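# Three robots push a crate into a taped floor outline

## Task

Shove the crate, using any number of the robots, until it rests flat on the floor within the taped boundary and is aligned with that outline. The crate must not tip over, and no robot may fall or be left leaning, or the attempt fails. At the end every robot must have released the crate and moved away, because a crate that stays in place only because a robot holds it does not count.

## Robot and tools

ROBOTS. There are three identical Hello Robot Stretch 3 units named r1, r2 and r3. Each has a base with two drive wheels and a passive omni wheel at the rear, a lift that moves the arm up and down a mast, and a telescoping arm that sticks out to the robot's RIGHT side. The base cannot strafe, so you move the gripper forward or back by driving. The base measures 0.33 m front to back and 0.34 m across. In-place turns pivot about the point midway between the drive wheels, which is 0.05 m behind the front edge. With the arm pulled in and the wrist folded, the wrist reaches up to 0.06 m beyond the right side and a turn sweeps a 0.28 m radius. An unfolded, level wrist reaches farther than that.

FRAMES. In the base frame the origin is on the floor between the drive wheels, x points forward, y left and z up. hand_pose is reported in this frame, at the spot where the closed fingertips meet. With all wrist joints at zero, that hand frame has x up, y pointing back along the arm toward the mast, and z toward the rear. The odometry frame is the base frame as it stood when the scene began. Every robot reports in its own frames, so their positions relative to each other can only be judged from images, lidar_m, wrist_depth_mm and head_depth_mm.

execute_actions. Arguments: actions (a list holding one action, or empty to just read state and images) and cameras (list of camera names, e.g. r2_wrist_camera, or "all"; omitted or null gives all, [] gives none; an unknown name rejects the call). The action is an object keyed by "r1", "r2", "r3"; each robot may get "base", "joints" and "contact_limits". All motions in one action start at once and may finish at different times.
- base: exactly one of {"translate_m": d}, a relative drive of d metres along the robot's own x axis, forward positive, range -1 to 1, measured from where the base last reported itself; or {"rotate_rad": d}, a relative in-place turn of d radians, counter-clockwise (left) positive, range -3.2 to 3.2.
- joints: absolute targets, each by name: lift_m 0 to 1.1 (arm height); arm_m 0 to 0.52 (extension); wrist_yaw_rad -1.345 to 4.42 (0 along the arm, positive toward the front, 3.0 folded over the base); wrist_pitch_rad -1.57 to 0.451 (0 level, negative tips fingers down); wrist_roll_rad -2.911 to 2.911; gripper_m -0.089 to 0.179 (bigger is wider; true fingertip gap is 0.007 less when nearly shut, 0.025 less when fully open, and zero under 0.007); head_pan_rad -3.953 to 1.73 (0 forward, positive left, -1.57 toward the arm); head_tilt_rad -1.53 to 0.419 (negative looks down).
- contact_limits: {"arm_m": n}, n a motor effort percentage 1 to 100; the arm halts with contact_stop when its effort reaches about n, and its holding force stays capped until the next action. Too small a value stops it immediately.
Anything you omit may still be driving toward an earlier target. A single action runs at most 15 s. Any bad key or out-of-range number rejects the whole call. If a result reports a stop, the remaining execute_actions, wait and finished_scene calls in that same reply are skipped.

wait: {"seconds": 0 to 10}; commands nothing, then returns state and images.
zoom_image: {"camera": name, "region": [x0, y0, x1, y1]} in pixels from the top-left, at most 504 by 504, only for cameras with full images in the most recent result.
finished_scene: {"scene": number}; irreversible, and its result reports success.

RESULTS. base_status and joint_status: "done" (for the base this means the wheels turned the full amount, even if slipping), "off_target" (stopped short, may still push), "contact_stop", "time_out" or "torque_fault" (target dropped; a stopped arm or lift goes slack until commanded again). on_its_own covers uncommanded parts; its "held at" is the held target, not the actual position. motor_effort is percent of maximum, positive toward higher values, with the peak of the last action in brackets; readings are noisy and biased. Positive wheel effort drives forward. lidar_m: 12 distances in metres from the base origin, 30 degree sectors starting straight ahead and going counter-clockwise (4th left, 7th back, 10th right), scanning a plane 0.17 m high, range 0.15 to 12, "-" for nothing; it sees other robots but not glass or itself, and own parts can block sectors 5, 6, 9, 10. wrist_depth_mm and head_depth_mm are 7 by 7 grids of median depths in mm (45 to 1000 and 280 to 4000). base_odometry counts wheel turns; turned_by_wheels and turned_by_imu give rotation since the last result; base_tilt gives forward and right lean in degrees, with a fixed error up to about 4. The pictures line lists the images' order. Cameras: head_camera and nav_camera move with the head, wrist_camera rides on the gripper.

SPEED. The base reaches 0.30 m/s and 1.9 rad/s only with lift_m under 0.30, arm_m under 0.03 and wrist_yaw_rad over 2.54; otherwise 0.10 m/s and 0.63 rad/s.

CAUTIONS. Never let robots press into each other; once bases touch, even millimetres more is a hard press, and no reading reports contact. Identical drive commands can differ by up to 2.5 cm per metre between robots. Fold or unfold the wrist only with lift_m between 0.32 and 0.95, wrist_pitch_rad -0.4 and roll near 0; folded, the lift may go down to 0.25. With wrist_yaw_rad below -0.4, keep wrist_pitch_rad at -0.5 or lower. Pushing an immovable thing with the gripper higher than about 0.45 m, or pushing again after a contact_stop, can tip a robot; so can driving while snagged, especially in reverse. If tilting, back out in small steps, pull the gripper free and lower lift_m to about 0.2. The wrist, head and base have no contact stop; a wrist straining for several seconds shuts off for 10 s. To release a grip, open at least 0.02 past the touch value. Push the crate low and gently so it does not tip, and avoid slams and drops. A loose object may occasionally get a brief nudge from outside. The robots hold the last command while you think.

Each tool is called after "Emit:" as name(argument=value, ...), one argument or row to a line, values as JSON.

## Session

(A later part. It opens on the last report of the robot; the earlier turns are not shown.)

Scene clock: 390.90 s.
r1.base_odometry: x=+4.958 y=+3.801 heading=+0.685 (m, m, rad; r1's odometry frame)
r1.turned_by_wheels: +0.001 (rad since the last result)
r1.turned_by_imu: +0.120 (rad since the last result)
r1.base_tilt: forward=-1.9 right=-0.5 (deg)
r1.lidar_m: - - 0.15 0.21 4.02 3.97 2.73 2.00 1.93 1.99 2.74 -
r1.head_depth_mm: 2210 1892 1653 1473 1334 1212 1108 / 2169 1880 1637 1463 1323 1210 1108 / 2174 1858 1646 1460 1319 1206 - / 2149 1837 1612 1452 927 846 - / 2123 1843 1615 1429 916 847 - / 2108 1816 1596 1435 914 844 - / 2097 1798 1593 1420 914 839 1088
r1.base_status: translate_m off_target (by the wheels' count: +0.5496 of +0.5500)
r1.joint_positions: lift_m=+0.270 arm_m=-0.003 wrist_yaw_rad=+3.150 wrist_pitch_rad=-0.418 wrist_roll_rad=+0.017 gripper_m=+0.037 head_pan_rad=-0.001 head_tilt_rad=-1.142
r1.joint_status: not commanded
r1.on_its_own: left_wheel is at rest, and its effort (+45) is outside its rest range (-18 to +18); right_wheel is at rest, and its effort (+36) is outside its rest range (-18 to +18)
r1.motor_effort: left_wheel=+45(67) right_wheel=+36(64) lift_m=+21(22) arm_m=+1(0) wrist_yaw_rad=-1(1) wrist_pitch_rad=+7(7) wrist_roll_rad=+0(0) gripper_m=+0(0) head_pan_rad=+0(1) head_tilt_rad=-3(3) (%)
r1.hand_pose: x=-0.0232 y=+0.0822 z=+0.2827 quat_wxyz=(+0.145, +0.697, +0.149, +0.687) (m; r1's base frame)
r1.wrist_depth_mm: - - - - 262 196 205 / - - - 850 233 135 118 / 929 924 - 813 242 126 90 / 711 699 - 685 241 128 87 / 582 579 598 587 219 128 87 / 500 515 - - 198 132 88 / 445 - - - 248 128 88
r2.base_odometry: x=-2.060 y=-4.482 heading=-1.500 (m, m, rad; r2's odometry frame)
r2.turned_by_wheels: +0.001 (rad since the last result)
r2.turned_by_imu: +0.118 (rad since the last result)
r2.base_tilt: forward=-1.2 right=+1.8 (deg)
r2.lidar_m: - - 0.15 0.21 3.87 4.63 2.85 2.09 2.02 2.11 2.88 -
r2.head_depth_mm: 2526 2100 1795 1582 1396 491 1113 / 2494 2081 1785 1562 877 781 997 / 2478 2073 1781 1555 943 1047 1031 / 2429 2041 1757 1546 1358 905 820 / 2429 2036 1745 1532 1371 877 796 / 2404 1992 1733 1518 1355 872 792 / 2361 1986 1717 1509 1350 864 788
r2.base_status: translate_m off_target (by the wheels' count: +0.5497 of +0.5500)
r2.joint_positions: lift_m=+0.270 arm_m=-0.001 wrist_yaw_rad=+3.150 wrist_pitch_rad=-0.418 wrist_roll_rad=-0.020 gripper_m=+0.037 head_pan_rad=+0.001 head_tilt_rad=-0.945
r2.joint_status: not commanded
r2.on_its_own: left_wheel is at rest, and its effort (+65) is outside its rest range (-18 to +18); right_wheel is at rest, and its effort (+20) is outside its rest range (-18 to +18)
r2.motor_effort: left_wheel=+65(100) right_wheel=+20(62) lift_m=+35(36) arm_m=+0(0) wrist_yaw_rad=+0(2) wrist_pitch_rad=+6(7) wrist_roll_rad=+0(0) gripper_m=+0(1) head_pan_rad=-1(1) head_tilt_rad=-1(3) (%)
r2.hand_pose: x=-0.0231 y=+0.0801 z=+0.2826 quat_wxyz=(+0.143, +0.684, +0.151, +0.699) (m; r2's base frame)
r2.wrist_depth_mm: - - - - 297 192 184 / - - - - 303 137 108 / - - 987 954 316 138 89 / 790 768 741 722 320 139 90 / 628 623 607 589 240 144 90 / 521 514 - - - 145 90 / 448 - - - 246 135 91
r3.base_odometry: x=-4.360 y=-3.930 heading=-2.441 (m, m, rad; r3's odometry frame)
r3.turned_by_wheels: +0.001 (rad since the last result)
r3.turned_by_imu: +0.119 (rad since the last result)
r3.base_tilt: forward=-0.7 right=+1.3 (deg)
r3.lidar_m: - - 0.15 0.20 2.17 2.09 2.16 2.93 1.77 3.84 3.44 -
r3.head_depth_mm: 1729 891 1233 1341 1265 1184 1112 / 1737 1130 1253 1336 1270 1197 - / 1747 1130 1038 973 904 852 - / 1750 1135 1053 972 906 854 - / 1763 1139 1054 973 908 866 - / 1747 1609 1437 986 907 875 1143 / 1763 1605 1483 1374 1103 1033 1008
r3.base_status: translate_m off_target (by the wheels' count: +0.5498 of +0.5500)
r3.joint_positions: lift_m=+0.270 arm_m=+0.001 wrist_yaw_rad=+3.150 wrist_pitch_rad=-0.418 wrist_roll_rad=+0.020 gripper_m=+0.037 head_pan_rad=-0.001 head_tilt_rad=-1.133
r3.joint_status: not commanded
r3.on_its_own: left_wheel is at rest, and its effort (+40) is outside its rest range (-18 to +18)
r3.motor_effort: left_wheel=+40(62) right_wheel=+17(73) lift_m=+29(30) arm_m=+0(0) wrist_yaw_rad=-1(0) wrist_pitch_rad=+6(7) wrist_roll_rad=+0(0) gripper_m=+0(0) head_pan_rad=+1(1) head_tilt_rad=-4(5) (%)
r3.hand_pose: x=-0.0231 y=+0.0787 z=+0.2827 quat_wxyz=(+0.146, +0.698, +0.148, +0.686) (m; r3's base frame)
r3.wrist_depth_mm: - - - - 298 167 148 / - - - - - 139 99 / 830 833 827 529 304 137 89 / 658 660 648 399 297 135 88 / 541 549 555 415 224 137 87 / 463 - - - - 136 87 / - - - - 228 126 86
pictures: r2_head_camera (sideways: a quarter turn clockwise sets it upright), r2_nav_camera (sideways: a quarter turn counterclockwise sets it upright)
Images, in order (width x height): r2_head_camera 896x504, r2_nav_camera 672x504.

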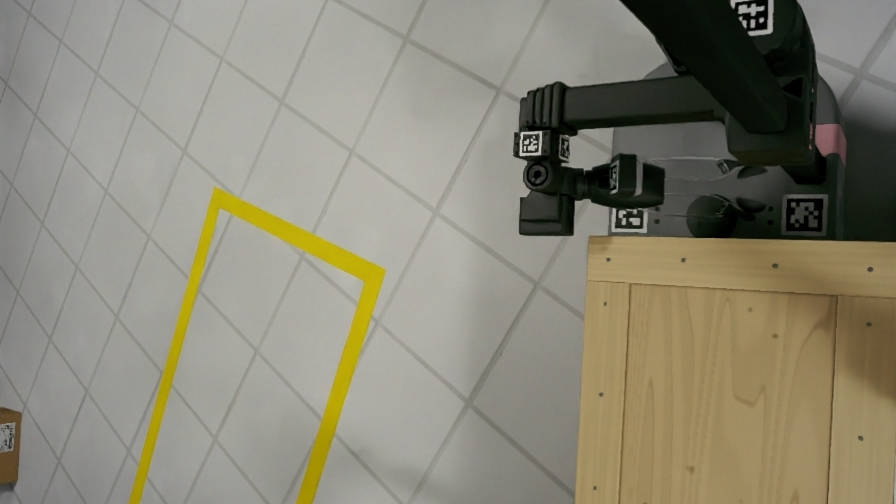

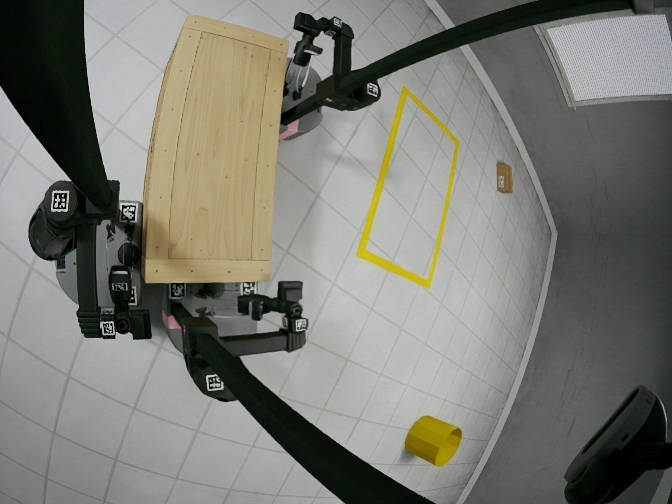

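Emit:
execute_actions(
  actions=[
    {"r3":{"base":{"translate_m":-0.25}},"r2":{"base":{"translate_m":-0.7}},"r1":{"base":{"translate_m":-0.13}}},
  ],
  cameras=[],
)

Emit:
execute_actions(
  actions=[
    {"r3":{"base":{"rotate_rad":1.6}},"r2":{"base":{"rotate_rad":1.56}},"r1":{"base":{"rotate_rad":-1.57}}},
  ],
  cameras=[],
)

Emit:
execute_actions(
  actions=[
    {"r3":{"base":{"translate_m":0.72}},"r2":{"base":{"translate_m":0.35}},"r1":{"base":{"translate_m":0.35}}},
  ],
  cameras=[],
)

Emit:
execute_actions(
  actions=[
    {"r3":{"base":{"rotate_rad":-2.40}},"r2":{"base":{"rotate_rad":-1.56}},"r1":{"base":{"rotate_rad":1.57}}},
  ],
  cameras=["r2_nav_camera","r2_head_camera"],
)

Scene clock: 425.03 s.
r1.base_odometry: x=+4.857 y=+3.719 heading=+0.685 (m, m, rad; r1's odometry frame)
r1.turned_by_wheels: +0.000 (rad since the last result)
r1.turned_by_imu: +0.002 (rad since the last result)
r1.base_tilt: forward=-2.0 right=-0.5 (deg)
r1.lidar_m: 0.18 0.19 0.26 0.73 4.00 3.86 2.64 1.93 1.86 1.92 2.64 0.19
r1.head_depth_mm: 2189 1898 1658 1469 1321 1203 1117 / 2166 1869 1639 1469 1320 1197 1108 / 2163 1857 1634 1461 1308 1198 - / 2138 1851 1637 1021 925 1178 - / 2135 1823 1606 1015 923 1164 - / 2106 1818 1613 1009 913 1148 - / 2083 1690 1581 1002 906 1146 1096
r1.base_status: done
r1.joint_positions: lift_m=+0.270 arm_m=-0.003 wrist_yaw_rad=+3.150 wrist_pitch_rad=-0.418 wrist_roll_rad=+0.017 gripper_m=+0.037 head_pan_rad=-0.001 head_tilt_rad=-1.142
r1.joint_status: not commanded
r1.motor_effort: left_wheel=+0(32) right_wheel=+0(30) lift_m=+21(21) arm_m=+1(1) wrist_yaw_rad=+0(1) wrist_pitch_rad=+7(7) wrist_roll_rad=+0(0) gripper_m=+0(0) head_pan_rad=+1(0) head_tilt_rad=-4(3) (%)
r1.hand_pose: x=-0.0232 y=+0.0822 z=+0.2827 quat_wxyz=(+0.145, +0.697, +0.149, +0.687) (m; r1's base frame)
r1.wrist_depth_mm: - - - - 639 342 250 / - - - - 656 354 240 / 896 913 - 922 645 355 242 / 727 719 - 727 645 358 242 / 596 587 597 575 551 355 244 / 496 523 - - 507 357 244 / 450 - - - 426 346 247
r2.base_odometry: x=-2.109 y=-3.784 heading=-1.500 (m, m, rad; r2's odometry frame)
r2.turned_by_wheels: +0.000 (rad since the last result)
r2.turned_by_imu: -0.001 (rad since the last result)
r2.base_tilt: forward=-1.2 right=+1.9 (deg)
r2.lidar_m: 0.75 0.78 3.05 3.18 4.19 4.04 2.38 1.73 1.67 1.73 2.38 0.94
r2.head_depth_mm: 2521 2091 1326 1453 1398 1258 1142 / 2492 2083 1564 1467 1395 1252 1136 / 2476 2055 1767 1558 1382 1245 1132 / 2450 2028 1273 1383 1372 1239 1125 / 2422 2014 1240 1288 1365 1233 1117 / 2401 2022 1230 1294 1361 1225 1113 / 2388 1952 1223 1300 1341 1219 1108
r2.base_status: done
r2.joint_positions: lift_m=+0.270 arm_m=-0.001 wrist_yaw_rad=+3.150 wrist_pitch_rad=-0.418 wrist_roll_rad=-0.020 gripper_m=+0.037 head_pan_rad=+0.001 head_tilt_rad=-0.945
r2.joint_status: not commanded
r2.motor_effort: left_wheel=+0(45) right_wheel=+0(14) lift_m=+35(35) arm_m=+0(0) wrist_yaw_rad=+0(1) wrist_pitch_rad=+7(7) wrist_roll_rad=+0(0) gripper_m=+0(0) head_pan_rad=-1(0) head_tilt_rad=-2(1) (%)
r2.hand_pose: x=-0.0231 y=+0.0801 z=+0.2826 quat_wxyz=(+0.143, +0.684, +0.151, +0.699) (m; r2's base frame)
r2.wrist_depth_mm: - - - - - - - / - - - - - - - / - - 986 950 930 881 875 / 781 771 753 722 713 690 674 / 625 622 598 582 589 566 551 / 521 515 - - - 477 468 / 447 - - - 417 410 404
r3.base_odometry: x=-4.169 y=-3.769 heading=-2.441 (m, m, rad; r3's odometry frame)
r3.turned_by_wheels: +0.000 (rad since the last result)
r3.turned_by_imu: -0.001 (rad since the last result)
r3.base_tilt: forward=-0.7 right=+1.3 (deg)
r3.lidar_m: 0.30 0.31 1.03 2.65 1.94 1.87 1.94 2.62 1.62 3.75 3.02 0.31
r3.head_depth_mm: 1217 1368 1420 1350 1267 1189 1113 / 1738 1530 1444 1358 1266 1194 - / 1728 1133 1044 969 1234 1199 - / 1747 1136 1047 973 1238 1207 - / 1745 1135 1052 976 1239 1209 - / 1752 1586 1435 983 1253 1201 1145 / 1766 1615 1489 1380 1282 1200 1135
r3.base_status: done
r3.joint_positions: lift_m=+0.270 arm_m=+0.001 wrist_yaw_rad=+3.150 wrist_pitch_rad=-0.418 wrist_roll_rad=+0.020 gripper_m=+0.037 head_pan_rad=-0.001 head_tilt_rad=-1.133
r3.joint_status: not commanded
r3.motor_effort: left_wheel=+1(26) right_wheel=+1(10) lift_m=+29(30) arm_m=+0(0) wrist_yaw_rad=+0(0) wrist_pitch_rad=+6(6) wrist_roll_rad=+0(0) gripper_m=+0(0) head_pan_rad=+1(1) head_tilt_rad=-5(4) (%)
r3.hand_pose: x=-0.0231 y=+0.0787 z=+0.2827 quat_wxyz=(+0.146, +0.698, +0.148, +0.686) (m; r3's base frame)
r3.wrist_depth_mm: - - - - - - - / - - - - - 981 - / 822 829 828 838 832 833 827 / 657 661 662 657 654 656 654 / 549 548 561 540 564 545 509 / 463 - - - - 465 392 / - - - - 402 407 389
pictures: none
No camera images: the call's "cameras" was empty. Leave "cameras" out to get every camera's image.

Scene clock: 427.47 s.
r1.base_odometry: x=+4.857 y=+3.719 heading=-0.885 (m, m, rad; r1's odometry frame)
r1.turned_by_wheels: -1.570 (rad since the last result)
r1.turned_by_imu: -1.572 (rad since the last result)
r1.base_tilt: forward=-1.9 right=-0.4 (deg)
r1.lidar_m: 1.93 2.66 0.19 0.18 0.19 0.26 0.75 2.17 3.86 2.62 1.93 1.86
r1.head_depth_mm: 1750 1890 1656 1475 1338 1215 1105 / 1853 1867 1639 1458 1314 1198 1100 / 1956 1843 1626 1456 1317 1200 - / 2021 1829 1624 1446 1323 1202 - / 2075 1817 1587 1439 1297 1191 - / 2092 1806 1607 1427 1286 1177 - / 2074 1790 1594 1430 1286 1172 774
r1.base_status: done
r1.joint_positions: lift_m=+0.270 arm_m=-0.003 wrist_yaw_rad=+3.150 wrist_pitch_rad=-0.418 wrist_roll_rad=+0.017 gripper_m=+0.037 head_pan_rad=-0.001 head_tilt_rad=-1.142
r1.joint_status: not commanded
r1.motor_effort: left_wheel=+2(8) right_wheel=-3(6) lift_m=+22(21) arm_m=+1(0) wrist_yaw_rad=+0(1) wrist_pitch_rad=+7(7) wrist_roll_rad=+0(0) gripper_m=-1(0) head_pan_rad=+2(1) head_tilt_rad=-3(3) (%)
r1.hand_pose: x=-0.0232 y=+0.0822 z=+0.2827 quat_wxyz=(+0.145, +0.697, +0.149, +0.687) (m; r1's base frame)
r1.wrist_depth_mm: 203 205 208 208 209 - - / 214 214 - 218 222 - - / 235 238 - 242 244 908 940 / 260 260 - 267 271 714 716 / 288 292 296 300 303 597 592 / 320 322 - - 511 499 499 / 358 - - - 417 434 432
r2.base_odometry: x=-2.109 y=-3.784 heading=+0.059 (m, m, rad; r2's odometry frame)
r2.turned_by_wheels: +1.560 (rad since the last result)
r2.turned_by_imu: +1.575 (rad since the last result)
r2.base_tilt: forward=-1.2 right=+1.7 (deg)
r2.lidar_m: 3.16 4.25 4.05 2.41 1.74 1.67 1.73 2.34 1.02 0.75 0.78 1.06
r2.head_depth_mm: 2514 2101 1790 1573 1393 1259 1138 / 2501 2076 1779 1566 1384 1251 1137 / 2451 2060 1772 1543 1386 1247 1132 / 2445 2054 1754 1535 1369 1239 1123 / 2408 2021 1745 1530 1369 1225 1120 / 2385 2016 1721 1521 1358 1217 1114 / 2363 1986 1713 1508 1346 1218 1106
r2.base_status: done
r2.joint_positions: lift_m=+0.270 arm_m=-0.001 wrist_yaw_rad=+3.150 wrist_pitch_rad=-0.418 wrist_roll_rad=-0.020 gripper_m=+0.037 head_pan_rad=+0.001 head_tilt_rad=-0.945
r2.joint_status: not commanded
r2.motor_effort: left_wheel=-3(13) right_wheel=+1(8) lift_m=+35(35) arm_m=+0(0) wrist_yaw_rad=+0(0) wrist_pitch_rad=+6(7) wrist_roll_rad=+0(0) gripper_m=+0(0) head_pan_rad=+0(1) head_tilt_rad=-2(2) (%)
r2.hand_pose: x=-0.0231 y=+0.0800 z=+0.2826 quat_wxyz=(+0.143, +0.684, +0.151, +0.699) (m; r2's base frame)
r2.wrist_depth_mm: - - - - - - - / - - - - - - - / - - 996 951 930 894 869 / 795 762 743 716 711 693 667 / 625 618 605 584 590 567 556 / 523 517 - - - 477 467 / 440 - - - 417 410 408
r3.base_odometry: x=-4.169 y=-3.769 heading=-0.841 (m, m, rad; r3's odometry frame)
r3.turned_by_wheels: +1.600 (rad since the last result)
r3.turned_by_imu: +1.569 (rad since the last result)
r3.base_tilt: forward=-0.7 right=+1.3 (deg)
r3.lidar_m: 1.15 1.94 1.87 1.94 2.68 1.62 3.77 3.00 0.31 0.30 0.31 1.03
r3.head_depth_mm: 1090 1340 1425 1364 1263 1054 1047 / 1116 1393 1416 1367 1265 1199 - / 1750 1566 1445 1367 1266 1204 - / 1741 1595 1470 1372 1269 1202 - / 1752 1604 1484 1370 1274 1203 - / 1755 1592 1481 1374 1280 1198 1146 / 1768 1609 1486 1379 1283 1210 1139
r3.base_status: done
r3.joint_positions: lift_m=+0.270 arm_m=+0.001 wrist_yaw_rad=+3.150 wrist_pitch_rad=-0.418 wrist_roll_rad=+0.020 gripper_m=+0.037 head_pan_rad=-0.001 head_tilt_rad=-1.133
r3.joint_status: not commanded
r3.motor_effort: left_wheel=-1(7) right_wheel=+4(16) lift_m=+30(30) arm_m=+0(0) wrist_yaw_rad=+0(0) wrist_pitch_rad=+6(6) wrist_roll_rad=+0(0) gripper_m=-1(0) head_pan_rad=+1(1) head_tilt_rad=-4(4) (%)
r3.hand_pose: x=-0.0231 y=+0.0786 z=+0.2827 quat_wxyz=(+0.146, +0.698, +0.148, +0.686) (m; r3's base frame)
r3.wrist_depth_mm: - - - - - - - / - - - - - - - / 835 832 835 828 823 829 826 / 653 652 655 660 650 654 655 / 544 545 557 539 560 545 542 / 467 - - - - 468 467 / - - - - 400 407 404
pictures: none
No camera images: the call's "cameras" was empty. Leave "cameras" out to get every camera's image.

Scene clock: 431.67 s.
r1.base_odometry: x=+5.079 y=+3.448 heading=-0.885 (m, m, rad; r1's odometry frame)
r1.turned_by_wheels: +0.000 (rad since the last result)
r1.turned_by_imu: +0.002 (rad since the last result)
r1.base_tilt: forward=-2.0 right=-0.4 (deg)
r1.lidar_m: 1.62 2.23 4.71 4.54 0.37 0.32 0.73 2.48 4.04 2.19 1.61 1.55
r1.head_depth_mm: 1448 1716 1654 1476 1329 1210 1114 / 1541 1766 1644 1454 1322 1205 1097 / 1639 1825 1626 1451 1326 1205 - / 1740 1848 1612 1450 1316 1202 - / 1874 1838 1610 1436 1297 1194 - / 1974 1805 1584 1433 1292 1179 - / 2027 1797 1573 1414 1285 1167 1090
r1.base_status: done
r1.joint_positions: lift_m=+0.270 arm_m=-0.003 wrist_yaw_rad=+3.150 wrist_pitch_rad=-0.418 wrist_roll_rad=+0.017 gripper_m=+0.037 head_pan_rad=-0.001 head_tilt_rad=-1.142
r1.joint_status: not commanded
r1.motor_effort: left_wheel=+1(9) right_wheel=-2(6) lift_m=+21(21) arm_m=+0(0) wrist_yaw_rad=+0(1) wrist_pitch_rad=+7(7) wrist_roll_rad=+0(0) gripper_m=+0(1) head_pan_rad=+1(1) head_tilt_rad=-3(3) (%)
r1.hand_pose: x=-0.0232 y=+0.0822 z=+0.2827 quat_wxyz=(+0.145, +0.697, +0.149, +0.687) (m; r1's base frame)
r1.wrist_depth_mm: 325 456 - - - - - / 326 451 - - - - - / 326 490 - 918 934 918 933 / 324 472 - 720 717 729 711 / 321 545 589 593 613 586 590 / 325 498 - - 510 502 500 / 346 - - - 437 430 441
r2.base_odometry: x=-1.759 y=-3.763 heading=+0.059 (m, m, rad; r2's odometry frame)
r2.turned_by_wheels: +0.000 (rad since the last result)
r2.turned_by_imu: -0.001 (rad since the last result)
r2.base_tilt: forward=-1.2 right=+1.7 (deg)
r2.lidar_m: 2.85 3.82 3.87 2.85 2.03 1.97 2.05 0.73 0.78 0.74 0.77 2.76
r2.head_depth_mm: 2479 2087 1799 1576 1394 1261 1144 / 2496 2079 1785 1567 1388 1250 1135 / 2468 2057 1768 1553 1388 1240 1127 / 2439 2036 1754 1543 1371 1237 1128 / 2421 2021 1751 1525 1367 1233 1124 / 2376 2007 1722 1524 1357 1226 1115 / 2374 1999 1714 1511 1349 1214 1111
r2.base_status: done
r2.joint_positions: lift_m=+0.270 arm_m=-0.001 wrist_yaw_rad=+3.150 wrist_pitch_rad=-0.418 wrist_roll_rad=-0.020 gripper_m=+0.037 head_pan_rad=+0.001 head_tilt_rad=-0.945
r2.joint_status: not commanded
r2.motor_effort: left_wheel=-3(10) right_wheel=+2(6) lift_m=+35(35) arm_m=+0(0) wrist_yaw_rad=+0(0) wrist_pitch_rad=+7(6) wrist_roll_rad=+0(0) gripper_m=+0(0) head_pan_rad=-1(1) head_tilt_rad=-2(2) (%)
r2.hand_pose: x=-0.0231 y=+0.0800 z=+0.2826 quat_wxyz=(+0.143, +0.684, +0.151, +0.699) (m; r2's base frame)
r2.wrist_depth_mm: - - - - - - - / - - - - - - - / - - 993 957 925 884 873 / 790 768 743 723 707 691 676 / 628 615 606 583 590 564 549 / 525 515 - - - 477 465 / 445 - - - 417 411 405
r3.base_odometry: x=-3.689 y=-4.305 heading=-0.841 (m, m, rad; r3's odometry frame)
r3.turned_by_wheels: +0.000 (rad since the last result)
r3.turned_by_imu: +0.003 (rad since the last result)
r3.base_tilt: forward=-0.7 right=+1.2 (deg)
r3.lidar_m: 2.07 1.55 1.50 1.56 2.16 2.25 4.42 0.56 0.68 3.39 0.74 4.51
r3.head_depth_mm: 1746 1584 1458 1350 1269 1187 1112 / 1731 1587 1464 1357 1272 1195 - / 1739 1590 1471 1367 1279 1203 - / 1754 1599 1475 1358 1270 1212 - / 1751 1610 1472 1370 1281 1206 - / 1760 1592 1490 1367 1286 1201 1144 / 1772 1614 1493 1376 1283 1194 1141
r3.base_status: done
r3.joint_positions: lift_m=+0.270 arm_m=+0.001 wrist_yaw_rad=+3.150 wrist_pitch_rad=-0.418 wrist_roll_rad=+0.020 gripper_m=+0.037 head_pan_rad=-0.001 head_tilt_rad=-1.133
r3.joint_status: not commanded
r3.motor_effort: left_wheel=-1(6) right_wheel=+4(14) lift_m=+30(30) arm_m=+0(0) wrist_yaw_rad=+0(0) wrist_pitch_rad=+6(6) wrist_roll_rad=+0(0) gripper_m=+0(0) head_pan_rad=+1(0) head_tilt_rad=-4(5) (%)
r3.hand_pose: x=-0.0231 y=+0.0786 z=+0.2827 quat_wxyz=(+0.146, +0.698, +0.148, +0.686) (m; r3's base frame)
r3.wrist_depth_mm: - - - - - - - / - - - - - - - / 823 833 834 830 833 825 818 / 652 656 659 653 660 651 659 / 545 544 553 542 564 548 541 / 465 - - - - 467 468 / - - - - 402 406 406
pictures: none
No camera images: the call's "cameras" was empty. Leave "cameras" out to get every camera's image.

Scene clock: 434.37 s.
r1.base_odometry: x=+5.079 y=+3.448 heading=+0.685 (m, m, rad; r1's odometry frame)
r1.turned_by_wheels: +1.570 (rad since the last result)
r1.turned_by_imu: +1.573 (rad since the last result)
r1.base_tilt: forward=-1.9 right=-0.4 (deg)
r1.lidar_m: 4.55 0.37 0.32 0.71 4.20 4.03 2.22 1.61 1.56 1.62 2.22 4.72
r1.head_depth_mm: 2200 1906 1650 1480 1328 1207 1109 / 2185 1873 1650 1476 1321 1197 1106 / 2140 1870 1626 1454 1319 1210 - / 2158 1847 1623 1453 1307 1194 - / 2099 1814 1610 1440 1306 1193 - / 2089 1807 1601 1431 1272 1183 - / 2029 1642 1591 1016 936 1148 1086
r1.base_status: done
r1.joint_positions: lift_m=+0.270 arm_m=-0.003 wrist_yaw_rad=+3.150 wrist_pitch_rad=-0.418 wrist_roll_rad=+0.017 gripper_m=+0.037 head_pan_rad=-0.001 head_tilt_rad=-1.142
r1.joint_status: not commanded
r1.motor_effort: left_wheel=-1(6) right_wheel=+3(12) lift_m=+22(21) arm_m=+0(0) wrist_yaw_rad=-1(0) wrist_pitch_rad=+7(7) wrist_roll_rad=+0(0) gripper_m=+0(1) head_pan_rad=+1(1) head_tilt_rad=-3(3) (%)
r1.hand_pose: x=-0.0232 y=+0.0822 z=+0.2827 quat_wxyz=(+0.145, +0.697, +0.149, +0.687) (m; r1's base frame)
r1.wrist_depth_mm: - - - - 637 340 292 / - - - - 650 341 320 / 904 922 - 920 628 355 351 / 727 719 - 712 641 394 388 / 589 591 582 585 569 432 431 / 496 508 - - 493 475 496 / 437 - - - 432 438 440
r2.base_odometry: x=-1.759 y=-3.763 heading=-1.501 (m, m, rad; r2's odometry frame)
r2.turned_by_wheels: -1.560 (rad since the last result)
r2.turned_by_imu: -1.578 (rad since the last result)
r2.base_tilt: forward=-1.2 right=+1.8 (deg)
r2.lidar_m: 0.75 0.78 2.76 2.86 3.95 3.89 2.81 2.03 1.98 0.66 0.73 0.77
r2.head_depth_mm: 2521 2091 1724 1511 1396 1255 1148 / 2476 2070 1274 1259 1398 1255 1139 / 2454 2060 1254 1266 1381 1243 1129 / 2432 2039 1243 1270 1369 1239 1126 / 2431 2023 1240 1283 1362 1229 1119 / 2398 2001 1230 1289 1367 1222 1116 / 2375 1952 1223 1295 1346 1215 1105
r2.base_status: done
r2.joint_positions: lift_m=+0.270 arm_m=-0.001 wrist_yaw_rad=+3.150 wrist_pitch_rad=-0.418 wrist_roll_rad=-0.020 gripper_m=+0.037 head_pan_rad=+0.001 head_tilt_rad=-0.945
r2.joint_status: not commanded
r2.motor_effort: left_wheel=+2(16) right_wheel=-2(6) lift_m=+36(35) arm_m=+0(0) wrist_yaw_rad=+0(0) wrist_pitch_rad=+6(6) wrist_roll_rad=+0(0) gripper_m=+0(0) head_pan_rad=-1(1) head_tilt_rad=-2(2) (%)
r2.hand_pose: x=-0.0231 y=+0.0800 z=+0.2826 quat_wxyz=(+0.143, +0.684, +0.151, +0.699) (m; r2's base frame)
r2.wrist_depth_mm: - - - - - - - / - - - - - - - / - - 986 963 917 884 860 / 790 776 751 727 705 688 664 / 630 612 604 586 596 568 552 / 521 510 - - - 476 464 / 446 - - - 418 411 406
r3.base_odometry: x=-3.689 y=-4.305 heading=+3.042 (m, m, rad; r3's odometry frame)
r3.turned_by_wheels: -2.400 (rad since the last result)
r3.turned_by_imu: -2.357 (rad since the last result)
r3.base_tilt: forward=-0.7 right=+1.2 (deg)
r3.lidar_m: 0.56 0.92 0.74 4.52 3.12 1.76 1.51 1.50 1.72 2.91 2.25 0.64
r3.head_depth_mm: 1738 1137 1416 1351 1263 1181 1114 / 1735 1132 1080 1359 1272 1199 - / 1732 1133 1070 1344 1265 1201 - / 1240 1138 1208 1370 1277 1205 - / 1251 1164 1437 1373 1273 1200 - / 1255 1330 1490 1376 1278 1202 1150 / 1746 1603 1486 1373 1284 1201 1139
r3.base_status: done
r3.joint_positions: lift_m=+0.270 arm_m=+0.001 wrist_yaw_rad=+3.150 wrist_pitch_rad=-0.418 wrist_roll_rad=+0.020 gripper_m=+0.037 head_pan_rad=-0.001 head_tilt_rad=-1.133
r3.joint_status: not commanded
r3.motor_effort: left_wheel=+2(11) right_wheel=-2(9) lift_m=+30(29) arm_m=-1(0) wrist_yaw_rad=-1(0) wrist_pitch_rad=+6(6) wrist_roll_rad=+0(0) gripper_m=-1(1) head_pan_rad=+0(1) head_tilt_rad=-4(5) (%)
r3.hand_pose: x=-0.0231 y=+0.0786 z=+0.2827 quat_wxyz=(+0.146, +0.698, +0.148, +0.686) (m; r3's base frame)
r3.wrist_depth_mm: - - - - - - - / - - - - 729 739 - / 822 837 832 824 719 795 829 / 660 657 654 659 650 662 658 / 548 543 548 547 560 545 543 / 461 - - - - 467 463 / - - - - 399 406 404
pictures: r2_head_camera (sideways: a quarter turn clockwise sets it upright), r2_nav_camera (sideways: a quarter turn counterclockwise sets it upright)
Images, in order (width x height): r2_head_camera 896x504, r2_nav_camera 672x504.

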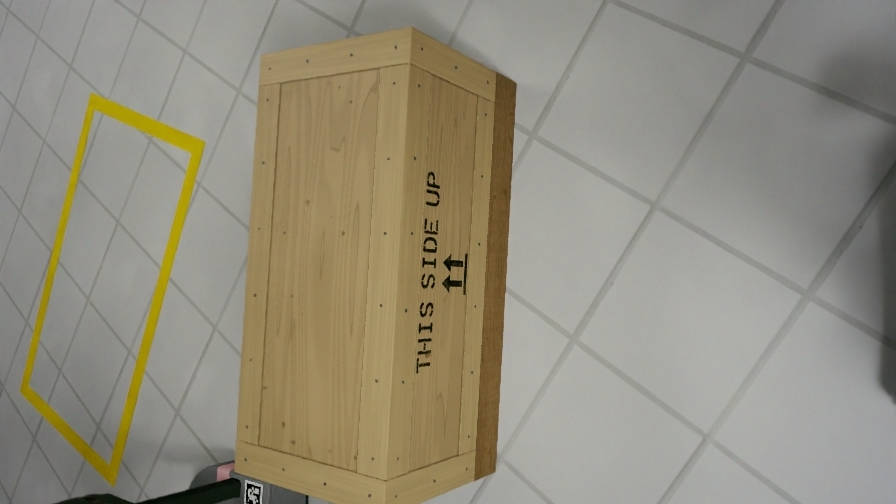

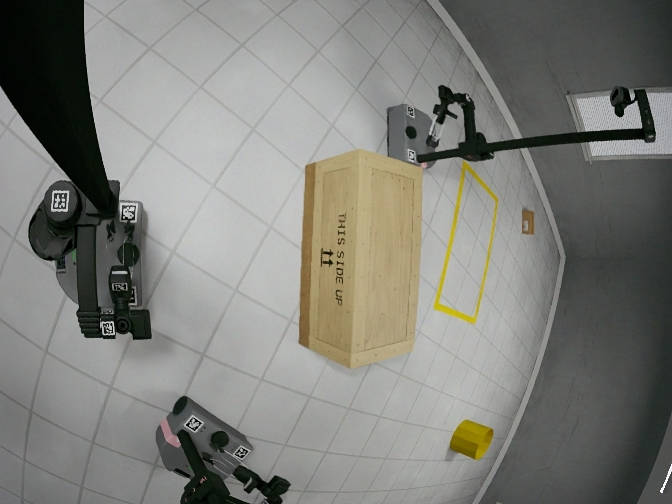

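Emit:
execute_actions(
  actions=[
    {"r3":{"base":{"translate_m":0.45}},"r1":{"base":{"translate_m":1.0}}},
  ],
  cameras=[],
)

Emit:
execute_actions(
  actions=[
    {"r3":{"base":{"rotate_rad":-0.80}},"r1":{"base":{"rotate_rad":2.356}}},
  ],
  cameras=[],
)

Emit:
execute_actions(
  actions=[
    {"r3":{"base":{"translate_m":0.08}},"r1":{"base":{"translate_m":0.40}}},
  ],
  cameras=[],
)

Emit:
execute_actions(
  actions=[
    {"r1":{"base":{"rotate_rad":0.785}},"r2":{"joints":{"head_tilt_rad":-1.14}}},
  ],
  cameras=["r1_head_camera","r2_head_camera","r3_head_camera"],
)

Scene clock: 443.20 s.
r1.base_odometry: x=+5.853 y=+4.080 heading=+0.685 (m, m, rad; r1's odometry frame)
r1.turned_by_wheels: +0.000 (rad since the last result)
r1.turned_by_imu: +0.004 (rad since the last result)
r1.base_tilt: forward=-1.9 right=-0.4 (deg)
r1.lidar_m: 3.79 2.78 0.61 1.01 0.65 0.53 2.92 2.14 2.06 2.14 2.94 3.85
r1.head_depth_mm: 2184 1886 1649 1468 1333 1210 1111 / 2191 1858 1654 1463 1324 1205 1106 / 2167 1860 1621 1458 1306 1206 - / 2133 1838 1620 1456 1305 1197 - / 2129 1816 1610 1438 1304 1194 - / 2084 1801 1609 1424 1299 1181 - / 2089 1799 1585 1426 1285 1165 1093
r1.base_status: done
r1.joint_positions: lift_m=+0.270 arm_m=-0.003 wrist_yaw_rad=+3.150 wrist_pitch_rad=-0.418 wrist_roll_rad=+0.017 gripper_m=+0.037 head_pan_rad=-0.001 head_tilt_rad=-1.142
r1.joint_status: not commanded
r1.motor_effort: left_wheel=-1(5) right_wheel=+3(11) lift_m=+21(21) arm_m=+0(0) wrist_yaw_rad=+0(0) wrist_pitch_rad=+7(7) wrist_roll_rad=+0(0) gripper_m=+0(0) head_pan_rad=+1(1) head_tilt_rad=-4(4) (%)
r1.hand_pose: x=-0.0232 y=+0.0822 z=+0.2827 quat_wxyz=(+0.145, +0.697, +0.149, +0.687) (m; r1's base frame)
r1.wrist_depth_mm: 589 823 - - - 634 - / 586 821 - - - 694 - / 591 832 - 923 811 617 839 / 581 715 - 732 699 660 722 / 567 593 582 591 613 600 596 / 499 506 - - 516 498 500 / 449 - - - 431 428 434
r2.base_odometry: x=-1.759 y=-3.763 heading=-1.501 (m, m, rad; r2's odometry frame)
r2.turned_by_wheels: +0.000 (rad since the last result)
r2.turned_by_imu: -0.002 (rad since the last result)
r2.base_tilt: forward=-1.1 right=+1.7 (deg)
r2.lidar_m: 0.74 0.78 0.61 2.87 3.93 3.89 2.81 2.02 1.98 2.05 2.81 0.56
r2.head_depth_mm: 2533 2104 1727 1480 1095 1205 1141 / 2499 2087 1271 1258 1237 1238 1133 / 2468 2062 1256 1265 1387 1247 1129 / 2463 2034 1250 1270 1378 1239 1122 / 2407 2024 1238 1286 1361 1233 1121 / 2396 2011 1226 1291 1357 1225 1113 / 2390 1997 1223 1295 1355 1215 1108
r2.base_status: not commanded
r2.joint_positions: lift_m=+0.270 arm_m=-0.001 wrist_yaw_rad=+3.150 wrist_pitch_rad=-0.418 wrist_roll_rad=-0.020 gripper_m=+0.037 head_pan_rad=+0.001 head_tilt_rad=-0.945
r2.joint_status: not commanded
r2.motor_effort: left_wheel=+2(2) right_wheel=-1(2) lift_m=+35(35) arm_m=+0(0) wrist_yaw_rad=+0(0) wrist_pitch_rad=+6(6) wrist_roll_rad=+0(0) gripper_m=+1(0) head_pan_rad=-1(1) head_tilt_rad=-2(2) (%)
r2.hand_pose: x=-0.0231 y=+0.0800 z=+0.2826 quat_wxyz=(+0.143, +0.684, +0.151, +0.699) (m; r2's base frame)
r2.wrist_depth_mm: - - - - - - - / - - - - - 771 - / - - 989 967 883 588 585 / 789 770 745 724 707 632 617 / 628 616 602 590 593 562 550 / 527 516 - - - 481 468 / 445 - - - 416 410 404
r3.base_odometry: x=-4.136 y=-4.261 heading=+3.042 (m, m, rad; r3's odometry frame)
r3.turned_by_wheels: +0.000 (rad since the last result)
r3.turned_by_imu: +0.001 (rad since the last result)
r3.base_tilt: forward=-0.7 right=+1.3 (deg)
r3.lidar_m: 0.17 0.29 0.94 0.69 4.02 2.26 1.94 1.93 2.22 2.12 2.19 0.15
r3.head_depth_mm: 1724 1580 1465 970 1225 1189 1120 / 1737 1599 1472 968 911 1190 - / 1741 1587 1046 967 906 1179 - / 1749 1600 1046 974 931 1201 - / 1744 1139 1048 983 1261 1210 - / 1754 1140 1056 1225 1275 1195 1147 / 1770 1616 1078 1375 1288 1197 1137
r3.base_status: done
r3.joint_positions: lift_m=+0.270 arm_m=+0.001 wrist_yaw_rad=+3.150 wrist_pitch_rad=-0.418 wrist_roll_rad=+0.020 gripper_m=+0.037 head_pan_rad=-0.001 head_tilt_rad=-1.133
r3.joint_status: not commanded
r3.motor_effort: left_wheel=+2(11) right_wheel=-2(5) lift_m=+29(30) arm_m=+0(0) wrist_yaw_rad=+0(0) wrist_pitch_rad=+6(6) wrist_roll_rad=-1(0) gripper_m=-1(1) head_pan_rad=+1(0) head_tilt_rad=-4(4) (%)
r3.hand_pose: x=-0.0231 y=+0.0786 z=+0.2827 quat_wxyz=(+0.146, +0.698, +0.148, +0.686) (m; r3's base frame)
r3.wrist_depth_mm: - - - - - - - / - - 740 804 - 847 755 / 819 828 785 803 821 826 781 / 659 652 653 660 656 656 657 / 546 539 551 543 563 543 545 / 467 - - - - 462 465 / - - - - 399 405 406
pictures: none
No camera images: the call's "cameras" was empty. Leave "cameras" out to get every camera's image.

Scene clock: 445.83 s.
r1.base_odometry: x=+5.853 y=+4.080 heading=+3.040 (m, m, rad; r1's odometry frame)
r1.turned_by_wheels: +2.356 (rad since the last result)
r1.turned_by_imu: +2.361 (rad since the last result)
r1.base_tilt: forward=-2.1 right=-0.4 (deg)
r1.lidar_m: 0.53 0.53 2.39 2.06 2.06 2.39 3.86 3.84 3.14 0.61 0.69 0.92
r1.head_depth_mm: 2210 1888 1396 1426 1323 1212 1111 / 2166 1335 1478 1462 1316 1202 1107 / 2165 1310 1274 1457 1326 1211 - / 2134 1310 1161 1402 1306 1200 - / 2113 1822 1140 1172 1299 1195 - / 2087 1804 1127 1240 1290 1178 - / 2080 1803 1180 1405 1284 1166 1089
r1.base_status: done
r1.joint_positions: lift_m=+0.270 arm_m=-0.003 wrist_yaw_rad=+3.150 wrist_pitch_rad=-0.418 wrist_roll_rad=+0.017 gripper_m=+0.037 head_pan_rad=-0.001 head_tilt_rad=-1.142
r1.joint_status: not commanded
r1.motor_effort: left_wheel=-2(6) right_wheel=+3(11) lift_m=+22(21) arm_m=+0(0) wrist_yaw_rad=+0(0) wrist_pitch_rad=+7(7) wrist_roll_rad=+0(0) gripper_m=+1(0) head_pan_rad=+1(1) head_tilt_rad=-3(4) (%)
r1.hand_pose: x=-0.0232 y=+0.0822 z=+0.2827 quat_wxyz=(+0.145, +0.697, +0.149, +0.687) (m; r1's base frame)
r1.wrist_depth_mm: - - - - - - - / - - - - - - - / 899 951 - 916 902 958 954 / 723 727 - 732 727 714 734 / 576 576 584 596 610 584 602 / 494 514 - - 512 503 509 / 435 - - - 440 428 433
r2.base_odometry: x=-1.759 y=-3.763 heading=-1.501 (m, m, rad; r2's odometry frame)
r2.turned_by_wheels: +0.000 (rad since the last result)
r2.turned_by_imu: -0.001 (rad since the last result)
r2.base_tilt: forward=-1.2 right=+1.9 (deg)
r2.lidar_m: 0.75 0.77 0.68 2.87 3.91 3.87 2.81 2.02 1.98 2.05 2.81 0.58
r2.head_depth_mm: 2533 2092 1272 880 848 1171 1142 / 2508 2072 1271 1171 1173 1199 1135 / 2465 2069 1265 1262 1363 1248 1134 / 2437 2051 1251 1275 1375 1235 1124 / 2424 2019 1238 1282 1370 1226 1118 / 2407 2013 1231 1289 1355 1223 1115 / 2370 1981 1219 1298 1356 1212 1108
r2.base_status: not commanded
r2.joint_positions: lift_m=+0.270 arm_m=-0.001 wrist_yaw_rad=+3.150 wrist_pitch_rad=-0.418 wrist_roll_rad=-0.020 gripper_m=+0.037 head_pan_rad=+0.001 head_tilt_rad=-0.945
r2.joint_status: not commanded
r2.motor_effort: left_wheel=+2(2) right_wheel=-2(1) lift_m=+35(35) arm_m=+0(0) wrist_yaw_rad=+0(0) wrist_pitch_rad=+7(7) wrist_roll_rad=+0(0) gripper_m=+0(0) head_pan_rad=-1(1) head_tilt_rad=-2(2) (%)
r2.hand_pose: x=-0.0231 y=+0.0800 z=+0.2826 quat_wxyz=(+0.143, +0.684, +0.151, +0.699) (m; r2's base frame)
r2.wrist_depth_mm: - - - - - - - / - - - - 805 782 - / - - 992 964 667 780 857 / 786 773 744 727 683 689 668 / 630 615 603 585 586 562 550 / 521 520 - - - 474 464 / 444 - - - 417 410 404
r3.base_odometry: x=-4.136 y=-4.261 heading=+2.243 (m, m, rad; r3's odometry frame)
r3.turned_by_wheels: -0.800 (rad since the last result)
r3.turned_by_imu: -0.786 (rad since the last result)
r3.base_tilt: forward=-0.7 right=+1.3 (deg)
r3.lidar_m: 4.24 0.15 0.20 0.52 1.07 0.69 2.81 2.03 1.93 1.99 2.68 2.11
r3.head_depth_mm: 1734 1582 1463 1360 1257 1184 1112 / 1742 1600 1470 1359 1266 1200 - / 1743 1591 1473 1360 1275 1201 - / 1746 1608 1480 984 912 1197 - / 1757 1596 1473 978 906 1200 - / 1747 1606 1479 976 910 1188 1145 / 1765 1618 1489 979 911 1194 1140
r3.base_status: done
r3.joint_positions: lift_m=+0.270 arm_m=+0.001 wrist_yaw_rad=+3.150 wrist_pitch_rad=-0.418 wrist_roll_rad=+0.020 gripper_m=+0.037 head_pan_rad=-0.001 head_tilt_rad=-1.133
r3.joint_status: not commanded
r3.motor_effort: left_wheel=+2(8) right_wheel=-2(10) lift_m=+30(30) arm_m=-1(0) wrist_yaw_rad=-1(1) wrist_pitch_rad=+6(6) wrist_roll_rad=+0(0) gripper_m=-1(0) head_pan_rad=+0(1) head_tilt_rad=-5(4) (%)
r3.hand_pose: x=-0.0231 y=+0.0786 z=+0.2827 quat_wxyz=(+0.146, +0.698, +0.148, +0.686) (m; r3's base frame)
r3.wrist_depth_mm: - - - - 685 317 206 / - - - - 680 313 205 / 612 829 831 838 665 313 205 / 612 665 656 659 604 312 205 / 549 545 552 544 486 309 204 / 465 - - - - 304 203 / - - - - 400 283 202
pictures: none
No camera images: the call's "cameras" was empty. Leave "cameras" out to get every camera's image.

Scene clock: 448.97 s.
r1.base_odometry: x=+5.455 y=+4.121 heading=+3.040 (m, m, rad; r1's odometry frame)
r1.turned_by_wheels: +0.000 (rad since the last result)
r1.turned_by_imu: +0.001 (rad since the last result)
r1.base_tilt: forward=-1.9 right=-0.5 (deg)
r1.lidar_m: 0.20 0.17 0.17 2.17 2.17 2.50 4.22 4.22 0.67 0.65 2.59 0.35
r1.head_depth_mm: 2213 1896 1655 1247 1274 1202 1112 / 2167 1864 1157 1167 1308 1199 1103 / 2155 1858 1151 1040 1307 1199 - / 2124 1849 1152 1027 968 1204 - / 2118 1820 1618 1018 919 1156 - / 2099 1804 1598 1011 913 958 - / 2062 1808 1575 1419 923 1174 1092
r1.base_status: done
r1.joint_positions: lift_m=+0.270 arm_m=-0.003 wrist_yaw_rad=+3.150 wrist_pitch_rad=-0.418 wrist_roll_rad=+0.017 gripper_m=+0.037 head_pan_rad=-0.001 head_tilt_rad=-1.142
r1.joint_status: not commanded
r1.motor_effort: left_wheel=-1(6) right_wheel=+3(10) lift_m=+21(21) arm_m=+0(0) wrist_yaw_rad=+0(1) wrist_pitch_rad=+7(7) wrist_roll_rad=+0(0) gripper_m=+0(0) head_pan_rad=+0(0) head_tilt_rad=-4(3) (%)
r1.hand_pose: x=-0.0232 y=+0.0822 z=+0.2827 quat_wxyz=(+0.145, +0.697, +0.149, +0.687) (m; r1's base frame)
r1.wrist_depth_mm: - - - - - - 195 / - - - - - - 170 / 920 905 - 921 916 839 180 / 715 697 - 727 737 226 190 / 577 589 581 594 611 242 200 / 495 516 - - 517 259 215 / 439 - - - 439 276 230
r2.base_odometry: x=-1.759 y=-3.763 heading=-1.501 (m, m, rad; r2's odometry frame)
r2.turned_by_wheels: +0.000 (rad since the last result)
r2.turned_by_imu: -0.001 (rad since the last result)
r2.base_tilt: forward=-1.2 right=+1.8 (deg)
r2.lidar_m: 0.74 0.65 2.76 2.87 3.91 3.86 2.80 2.03 1.98 2.06 2.80 0.65
r2.head_depth_mm: 2550 2098 854 925 1192 1225 1144 / 2504 2087 1266 994 1216 1234 1133 / 2474 2047 1257 1270 1360 1257 1136 / 2447 2054 1251 1272 1370 1238 1128 / 2408 2020 1239 1282 1362 1229 1119 / 2383 1992 1233 1290 1359 1225 1111 / 2353 1987 1222 1248 1144 1197 1109
r2.base_status: not commanded
r2.joint_positions: lift_m=+0.270 arm_m=-0.001 wrist_yaw_rad=+3.150 wrist_pitch_rad=-0.418 wrist_roll_rad=-0.020 gripper_m=+0.037 head_pan_rad=+0.001 head_tilt_rad=-0.945
r2.joint_status: not commanded
r2.motor_effort: left_wheel=+2(2) right_wheel=-1(1) lift_m=+35(35) arm_m=+0(0) wrist_yaw_rad=+0(1) wrist_pitch_rad=+6(6) wrist_roll_rad=+0(0) gripper_m=+0(0) head_pan_rad=-1(1) head_tilt_rad=-2(2) (%)
r2.hand_pose: x=-0.0231 y=+0.0800 z=+0.2826 quat_wxyz=(+0.143, +0.684, +0.151, +0.699) (m; r2's base frame)
r2.wrist_depth_mm: - - - - - - - / - - - - - - - / - - 996 966 921 895 526 / 796 773 752 716 718 659 468 / 624 613 605 587 587 558 503 / 521 514 - - - 479 467 / 445 - - - 416 408 404
r3.base_odometry: x=-4.186 y=-4.198 heading=+2.243 (m, m, rad; r3's odometry frame)
r3.turned_by_wheels: +0.000 (rad since the last result)
r3.turned_by_imu: +0.000 (rad since the last result)
r3.base_tilt: forward=-0.7 right=+1.2 (deg)
r3.lidar_m: 4.15 - 0.15 0.23 3.88 0.75 2.85 2.06 1.97 2.03 2.72 2.05
r3.head_depth_mm: 1734 1581 1455 1357 1268 1188 1114 / 1742 1595 1460 1361 1257 1196 - / 1734 1596 1469 1378 1271 1201 - / 1747 1601 1474 981 911 868 - / 1740 1608 1471 972 910 864 - / 1754 1603 1479 973 909 875 1146 / 1765 1608 1485 976 915 879 1132
r3.base_status: done
r3.joint_positions: lift_m=+0.270 arm_m=+0.001 wrist_yaw_rad=+3.150 wrist_pitch_rad=-0.418 wrist_roll_rad=+0.020 gripper_m=+0.037 head_pan_rad=-0.001 head_tilt_rad=-1.133
r3.joint_status: not commanded
r3.motor_effort: left_wheel=+2(10) right_wheel=-2(6) lift_m=+29(30) arm_m=+0(0) wrist_yaw_rad=+0(0) wrist_pitch_rad=+6(6) wrist_roll_rad=+0(0) gripper_m=-1(0) head_pan_rad=+0(0) head_tilt_rad=-5(4) (%)
r3.hand_pose: x=-0.0231 y=+0.0786 z=+0.2827 quat_wxyz=(+0.146, +0.698, +0.148, +0.686) (m; r3's base frame)
r3.wrist_depth_mm: - - - - 356 177 147 / - - - 821 356 162 110 / 747 824 821 836 349 161 105 / 657 654 651 650 343 162 105 / 546 545 554 546 260 162 104 / 462 - - - - 157 104 / - - - - 268 146 104
pictures: none
No camera images: the call's "cameras" was empty. Leave "cameras" out to get every camera's image.

Scene clock: 450.57 s.
r1.base_odometry: x=+5.455 y=+4.121 heading=-2.458 (m, m, rad; r1's odometry frame)
r1.turned_by_wheels: +0.785 (rad since the last result)
r1.turned_by_imu: +0.787 (rad since the last result)
r1.base_tilt: forward=-2.0 right=-0.5 (deg)
r1.lidar_m: 0.17 2.25 2.16 2.24 3.05 4.23 3.71 0.65 2.60 0.63 0.25 0.18
r1.head_depth_mm: 2204 1897 1659 1040 942 1178 1111 / 2172 1872 1648 1033 937 1172 1103 / 2165 1850 1633 1022 930 1178 - / 2135 1848 1610 1023 923 1166 - / 2117 1826 1613 1438 1291 1193 - / 2079 1817 1600 1439 1288 1184 - / 2088 1794 1596 1414 1286 1170 1088
r1.base_status: done
r1.joint_positions: lift_m=+0.270 arm_m=-0.003 wrist_yaw_rad=+3.150 wrist_pitch_rad=-0.418 wrist_roll_rad=+0.017 gripper_m=+0.037 head_pan_rad=-0.001 head_tilt_rad=-1.142
r1.joint_status: not commanded
r1.motor_effort: left_wheel=-1(5) right_wheel=+3(8) lift_m=+21(21) arm_m=+0(1) wrist_yaw_rad=+0(0) wrist_pitch_rad=+7(7) wrist_roll_rad=+0(0) gripper_m=+0(0) head_pan_rad=+0(1) head_tilt_rad=-3(3) (%)
r1.hand_pose: x=-0.0232 y=+0.0821 z=+0.2827 quat_wxyz=(+0.145, +0.697, +0.149, +0.687) (m; r1's base frame)
r1.wrist_depth_mm: - - - - - - - / - - - - - - - / 915 916 - 920 946 911 950 / 705 723 - 705 715 713 729 / 584 592 592 578 605 588 595 / 495 513 - - 520 505 498 / 441 - - - 432 433 435
r2.base_odometry: x=-1.759 y=-3.763 heading=-1.501 (m, m, rad; r2's odometry frame)
r2.turned_by_wheels: +0.000 (rad since the last result)
r2.turned_by_imu: +0.000 (rad since the last result)
r2.base_tilt: forward=-1.1 right=+1.9 (deg)
r2.lidar_m: 0.75 0.65 0.69 2.86 3.91 3.87 2.81 2.02 1.98 2.05 2.81 0.65
r2.head_depth_mm: 1865 1143 883 1215 1286 1215 1134 / 1853 1185 1123 1230 1289 1213 1130 / 1837 1179 1252 1381 1299 1218 - / 1817 1172 1256 1386 1290 1202 - / 1805 1159 1269 1379 1282 1201 - / 1796 1156 1179 1230 1259 1201 - / 1787 1146 995 1178 1228 1180 1125
r2.base_status: not commanded
r2.joint_positions: lift_m=+0.270 arm_m=-0.001 wrist_yaw_rad=+3.150 wrist_pitch_rad=-0.418 wrist_roll_rad=-0.020 gripper_m=+0.037 head_pan_rad=+0.001 head_tilt_rad=-1.126
r2.joint_status: all done
r2.motor_effort: left_wheel=+2(2) right_wheel=-2(1) lift_m=+35(35) arm_m=+0(0) wrist_yaw_rad=+0(1) wrist_pitch_rad=+6(6) wrist_roll_rad=+0(0) gripper_m=+0(1) head_pan_rad=+0(1) head_tilt_rad=-6(21) (%)
r2.hand_pose: x=-0.0231 y=+0.0800 z=+0.2826 quat_wxyz=(+0.143, +0.684, +0.151, +0.699) (m; r2's base frame)
r2.wrist_depth_mm: - - - - - - - / - - - - - - - / - - - 969 914 882 529 / 795 772 750 724 712 667 454 / 623 614 600 586 592 547 435 / 517 516 - - - 481 446 / 445 - - - 416 413 406
r3.base_odometry: x=-4.186 y=-4.198 heading=+2.243 (m, m, rad; r3's odometry frame)
r3.turned_by_wheels: +0.000 (rad since the last result)
r3.turned_by_imu: +0.000 (rad since the last result)
r3.base_tilt: forward=-0.7 right=+1.3 (deg)
r3.lidar_m: 4.16 - 0.15 0.23 3.86 0.76 2.86 2.06 1.97 2.03 2.72 2.05
r3.head_depth_mm: 1727 1590 1459 1353 1258 1180 1112 / 1729 1598 1463 1355 1264 1194 - / 1745 1594 1469 1356 1275 1206 - / 1744 1601 1469 983 913 870 - / 1757 1604 1481 977 908 861 - / 1765 1604 1478 975 908 876 1150 / 1766 1612 1481 978 918 876 1144
r3.base_status: not commanded
r3.joint_positions: lift_m=+0.270 arm_m=+0.001 wrist_yaw_rad=+3.150 wrist_pitch_rad=-0.418 wrist_roll_rad=+0.020 gripper_m=+0.037 head_pan_rad=-0.001 head_tilt_rad=-1.133
r3.joint_status: not commanded
r3.motor_effort: left_wheel=+2(2) right_wheel=-2(2) lift_m=+30(29) arm_m=-1(0) wrist_yaw_rad=+0(1) wrist_pitch_rad=+6(6) wrist_roll_rad=+0(0) gripper_m=+0(1) head_pan_rad=+0(1) head_tilt_rad=-5(4) (%)
r3.hand_pose: x=-0.0231 y=+0.0786 z=+0.2827 quat_wxyz=(+0.146, +0.698, +0.148, +0.686) (m; r3's base frame)
r3.wrist_depth_mm: - - - - 357 177 147 / - - 730 - 354 162 110 / 738 811 748 791 351 161 105 / 664 650 656 655 345 162 105 / 542 543 551 544 259 161 104 / 465 - - - - 157 104 / - - - - 268 146 104
pictures: r1_head_camera (sideways: a quarter turn clockwise sets it upright), r2_head_camera (sideways: a quarter turn clockwise sets it upright), r3_head_camera (sideways: a quarter turn clockwise sets it upright)
Images, in order (width x height): r1_head_camera 896x504, r2_head_camera 896x504, r3_head_camera 896x504.

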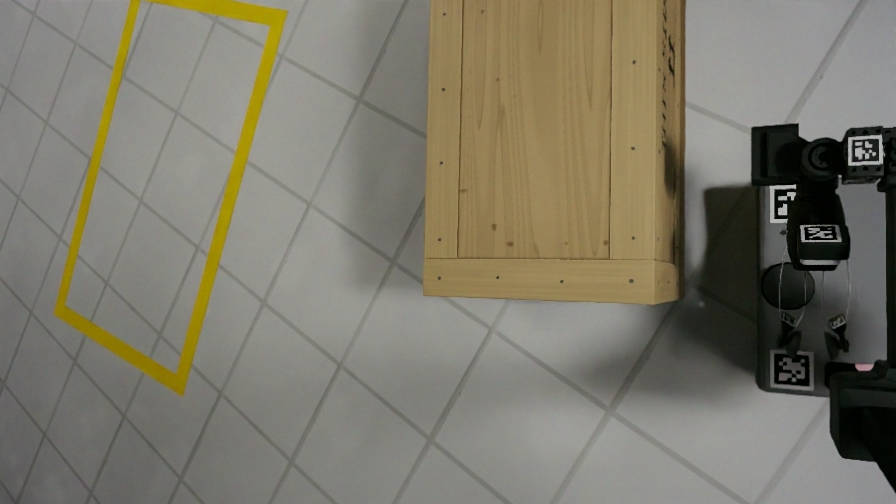

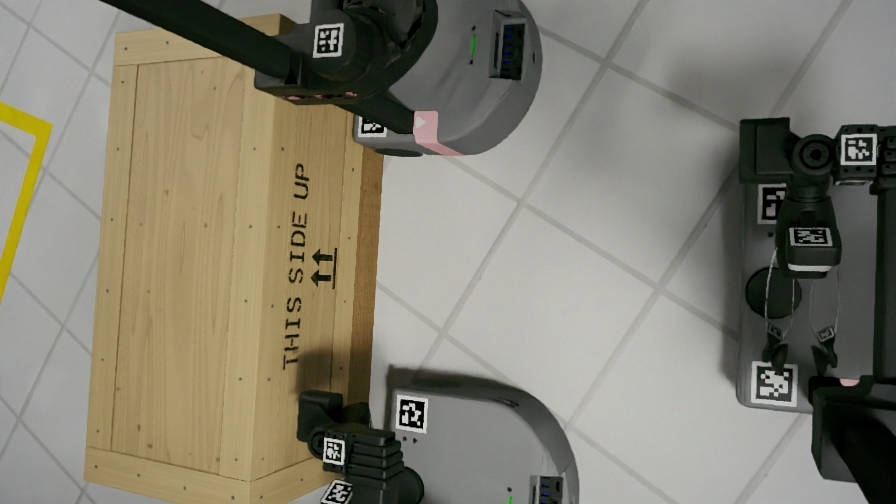

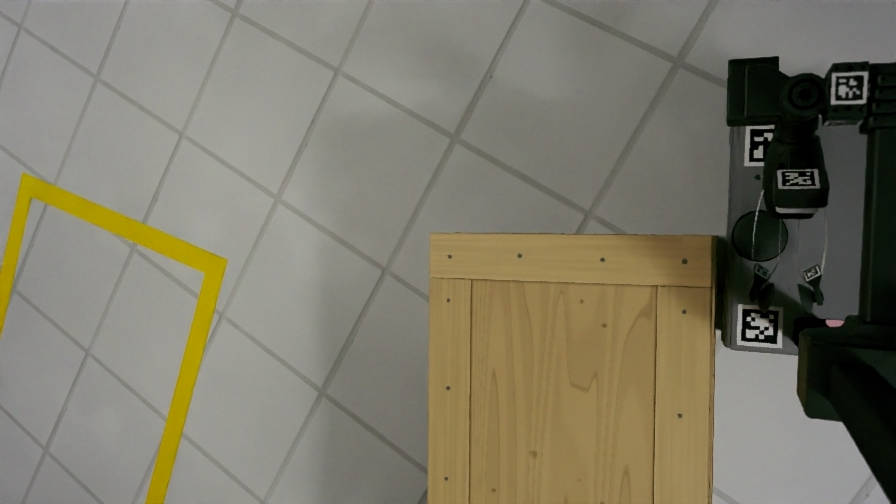

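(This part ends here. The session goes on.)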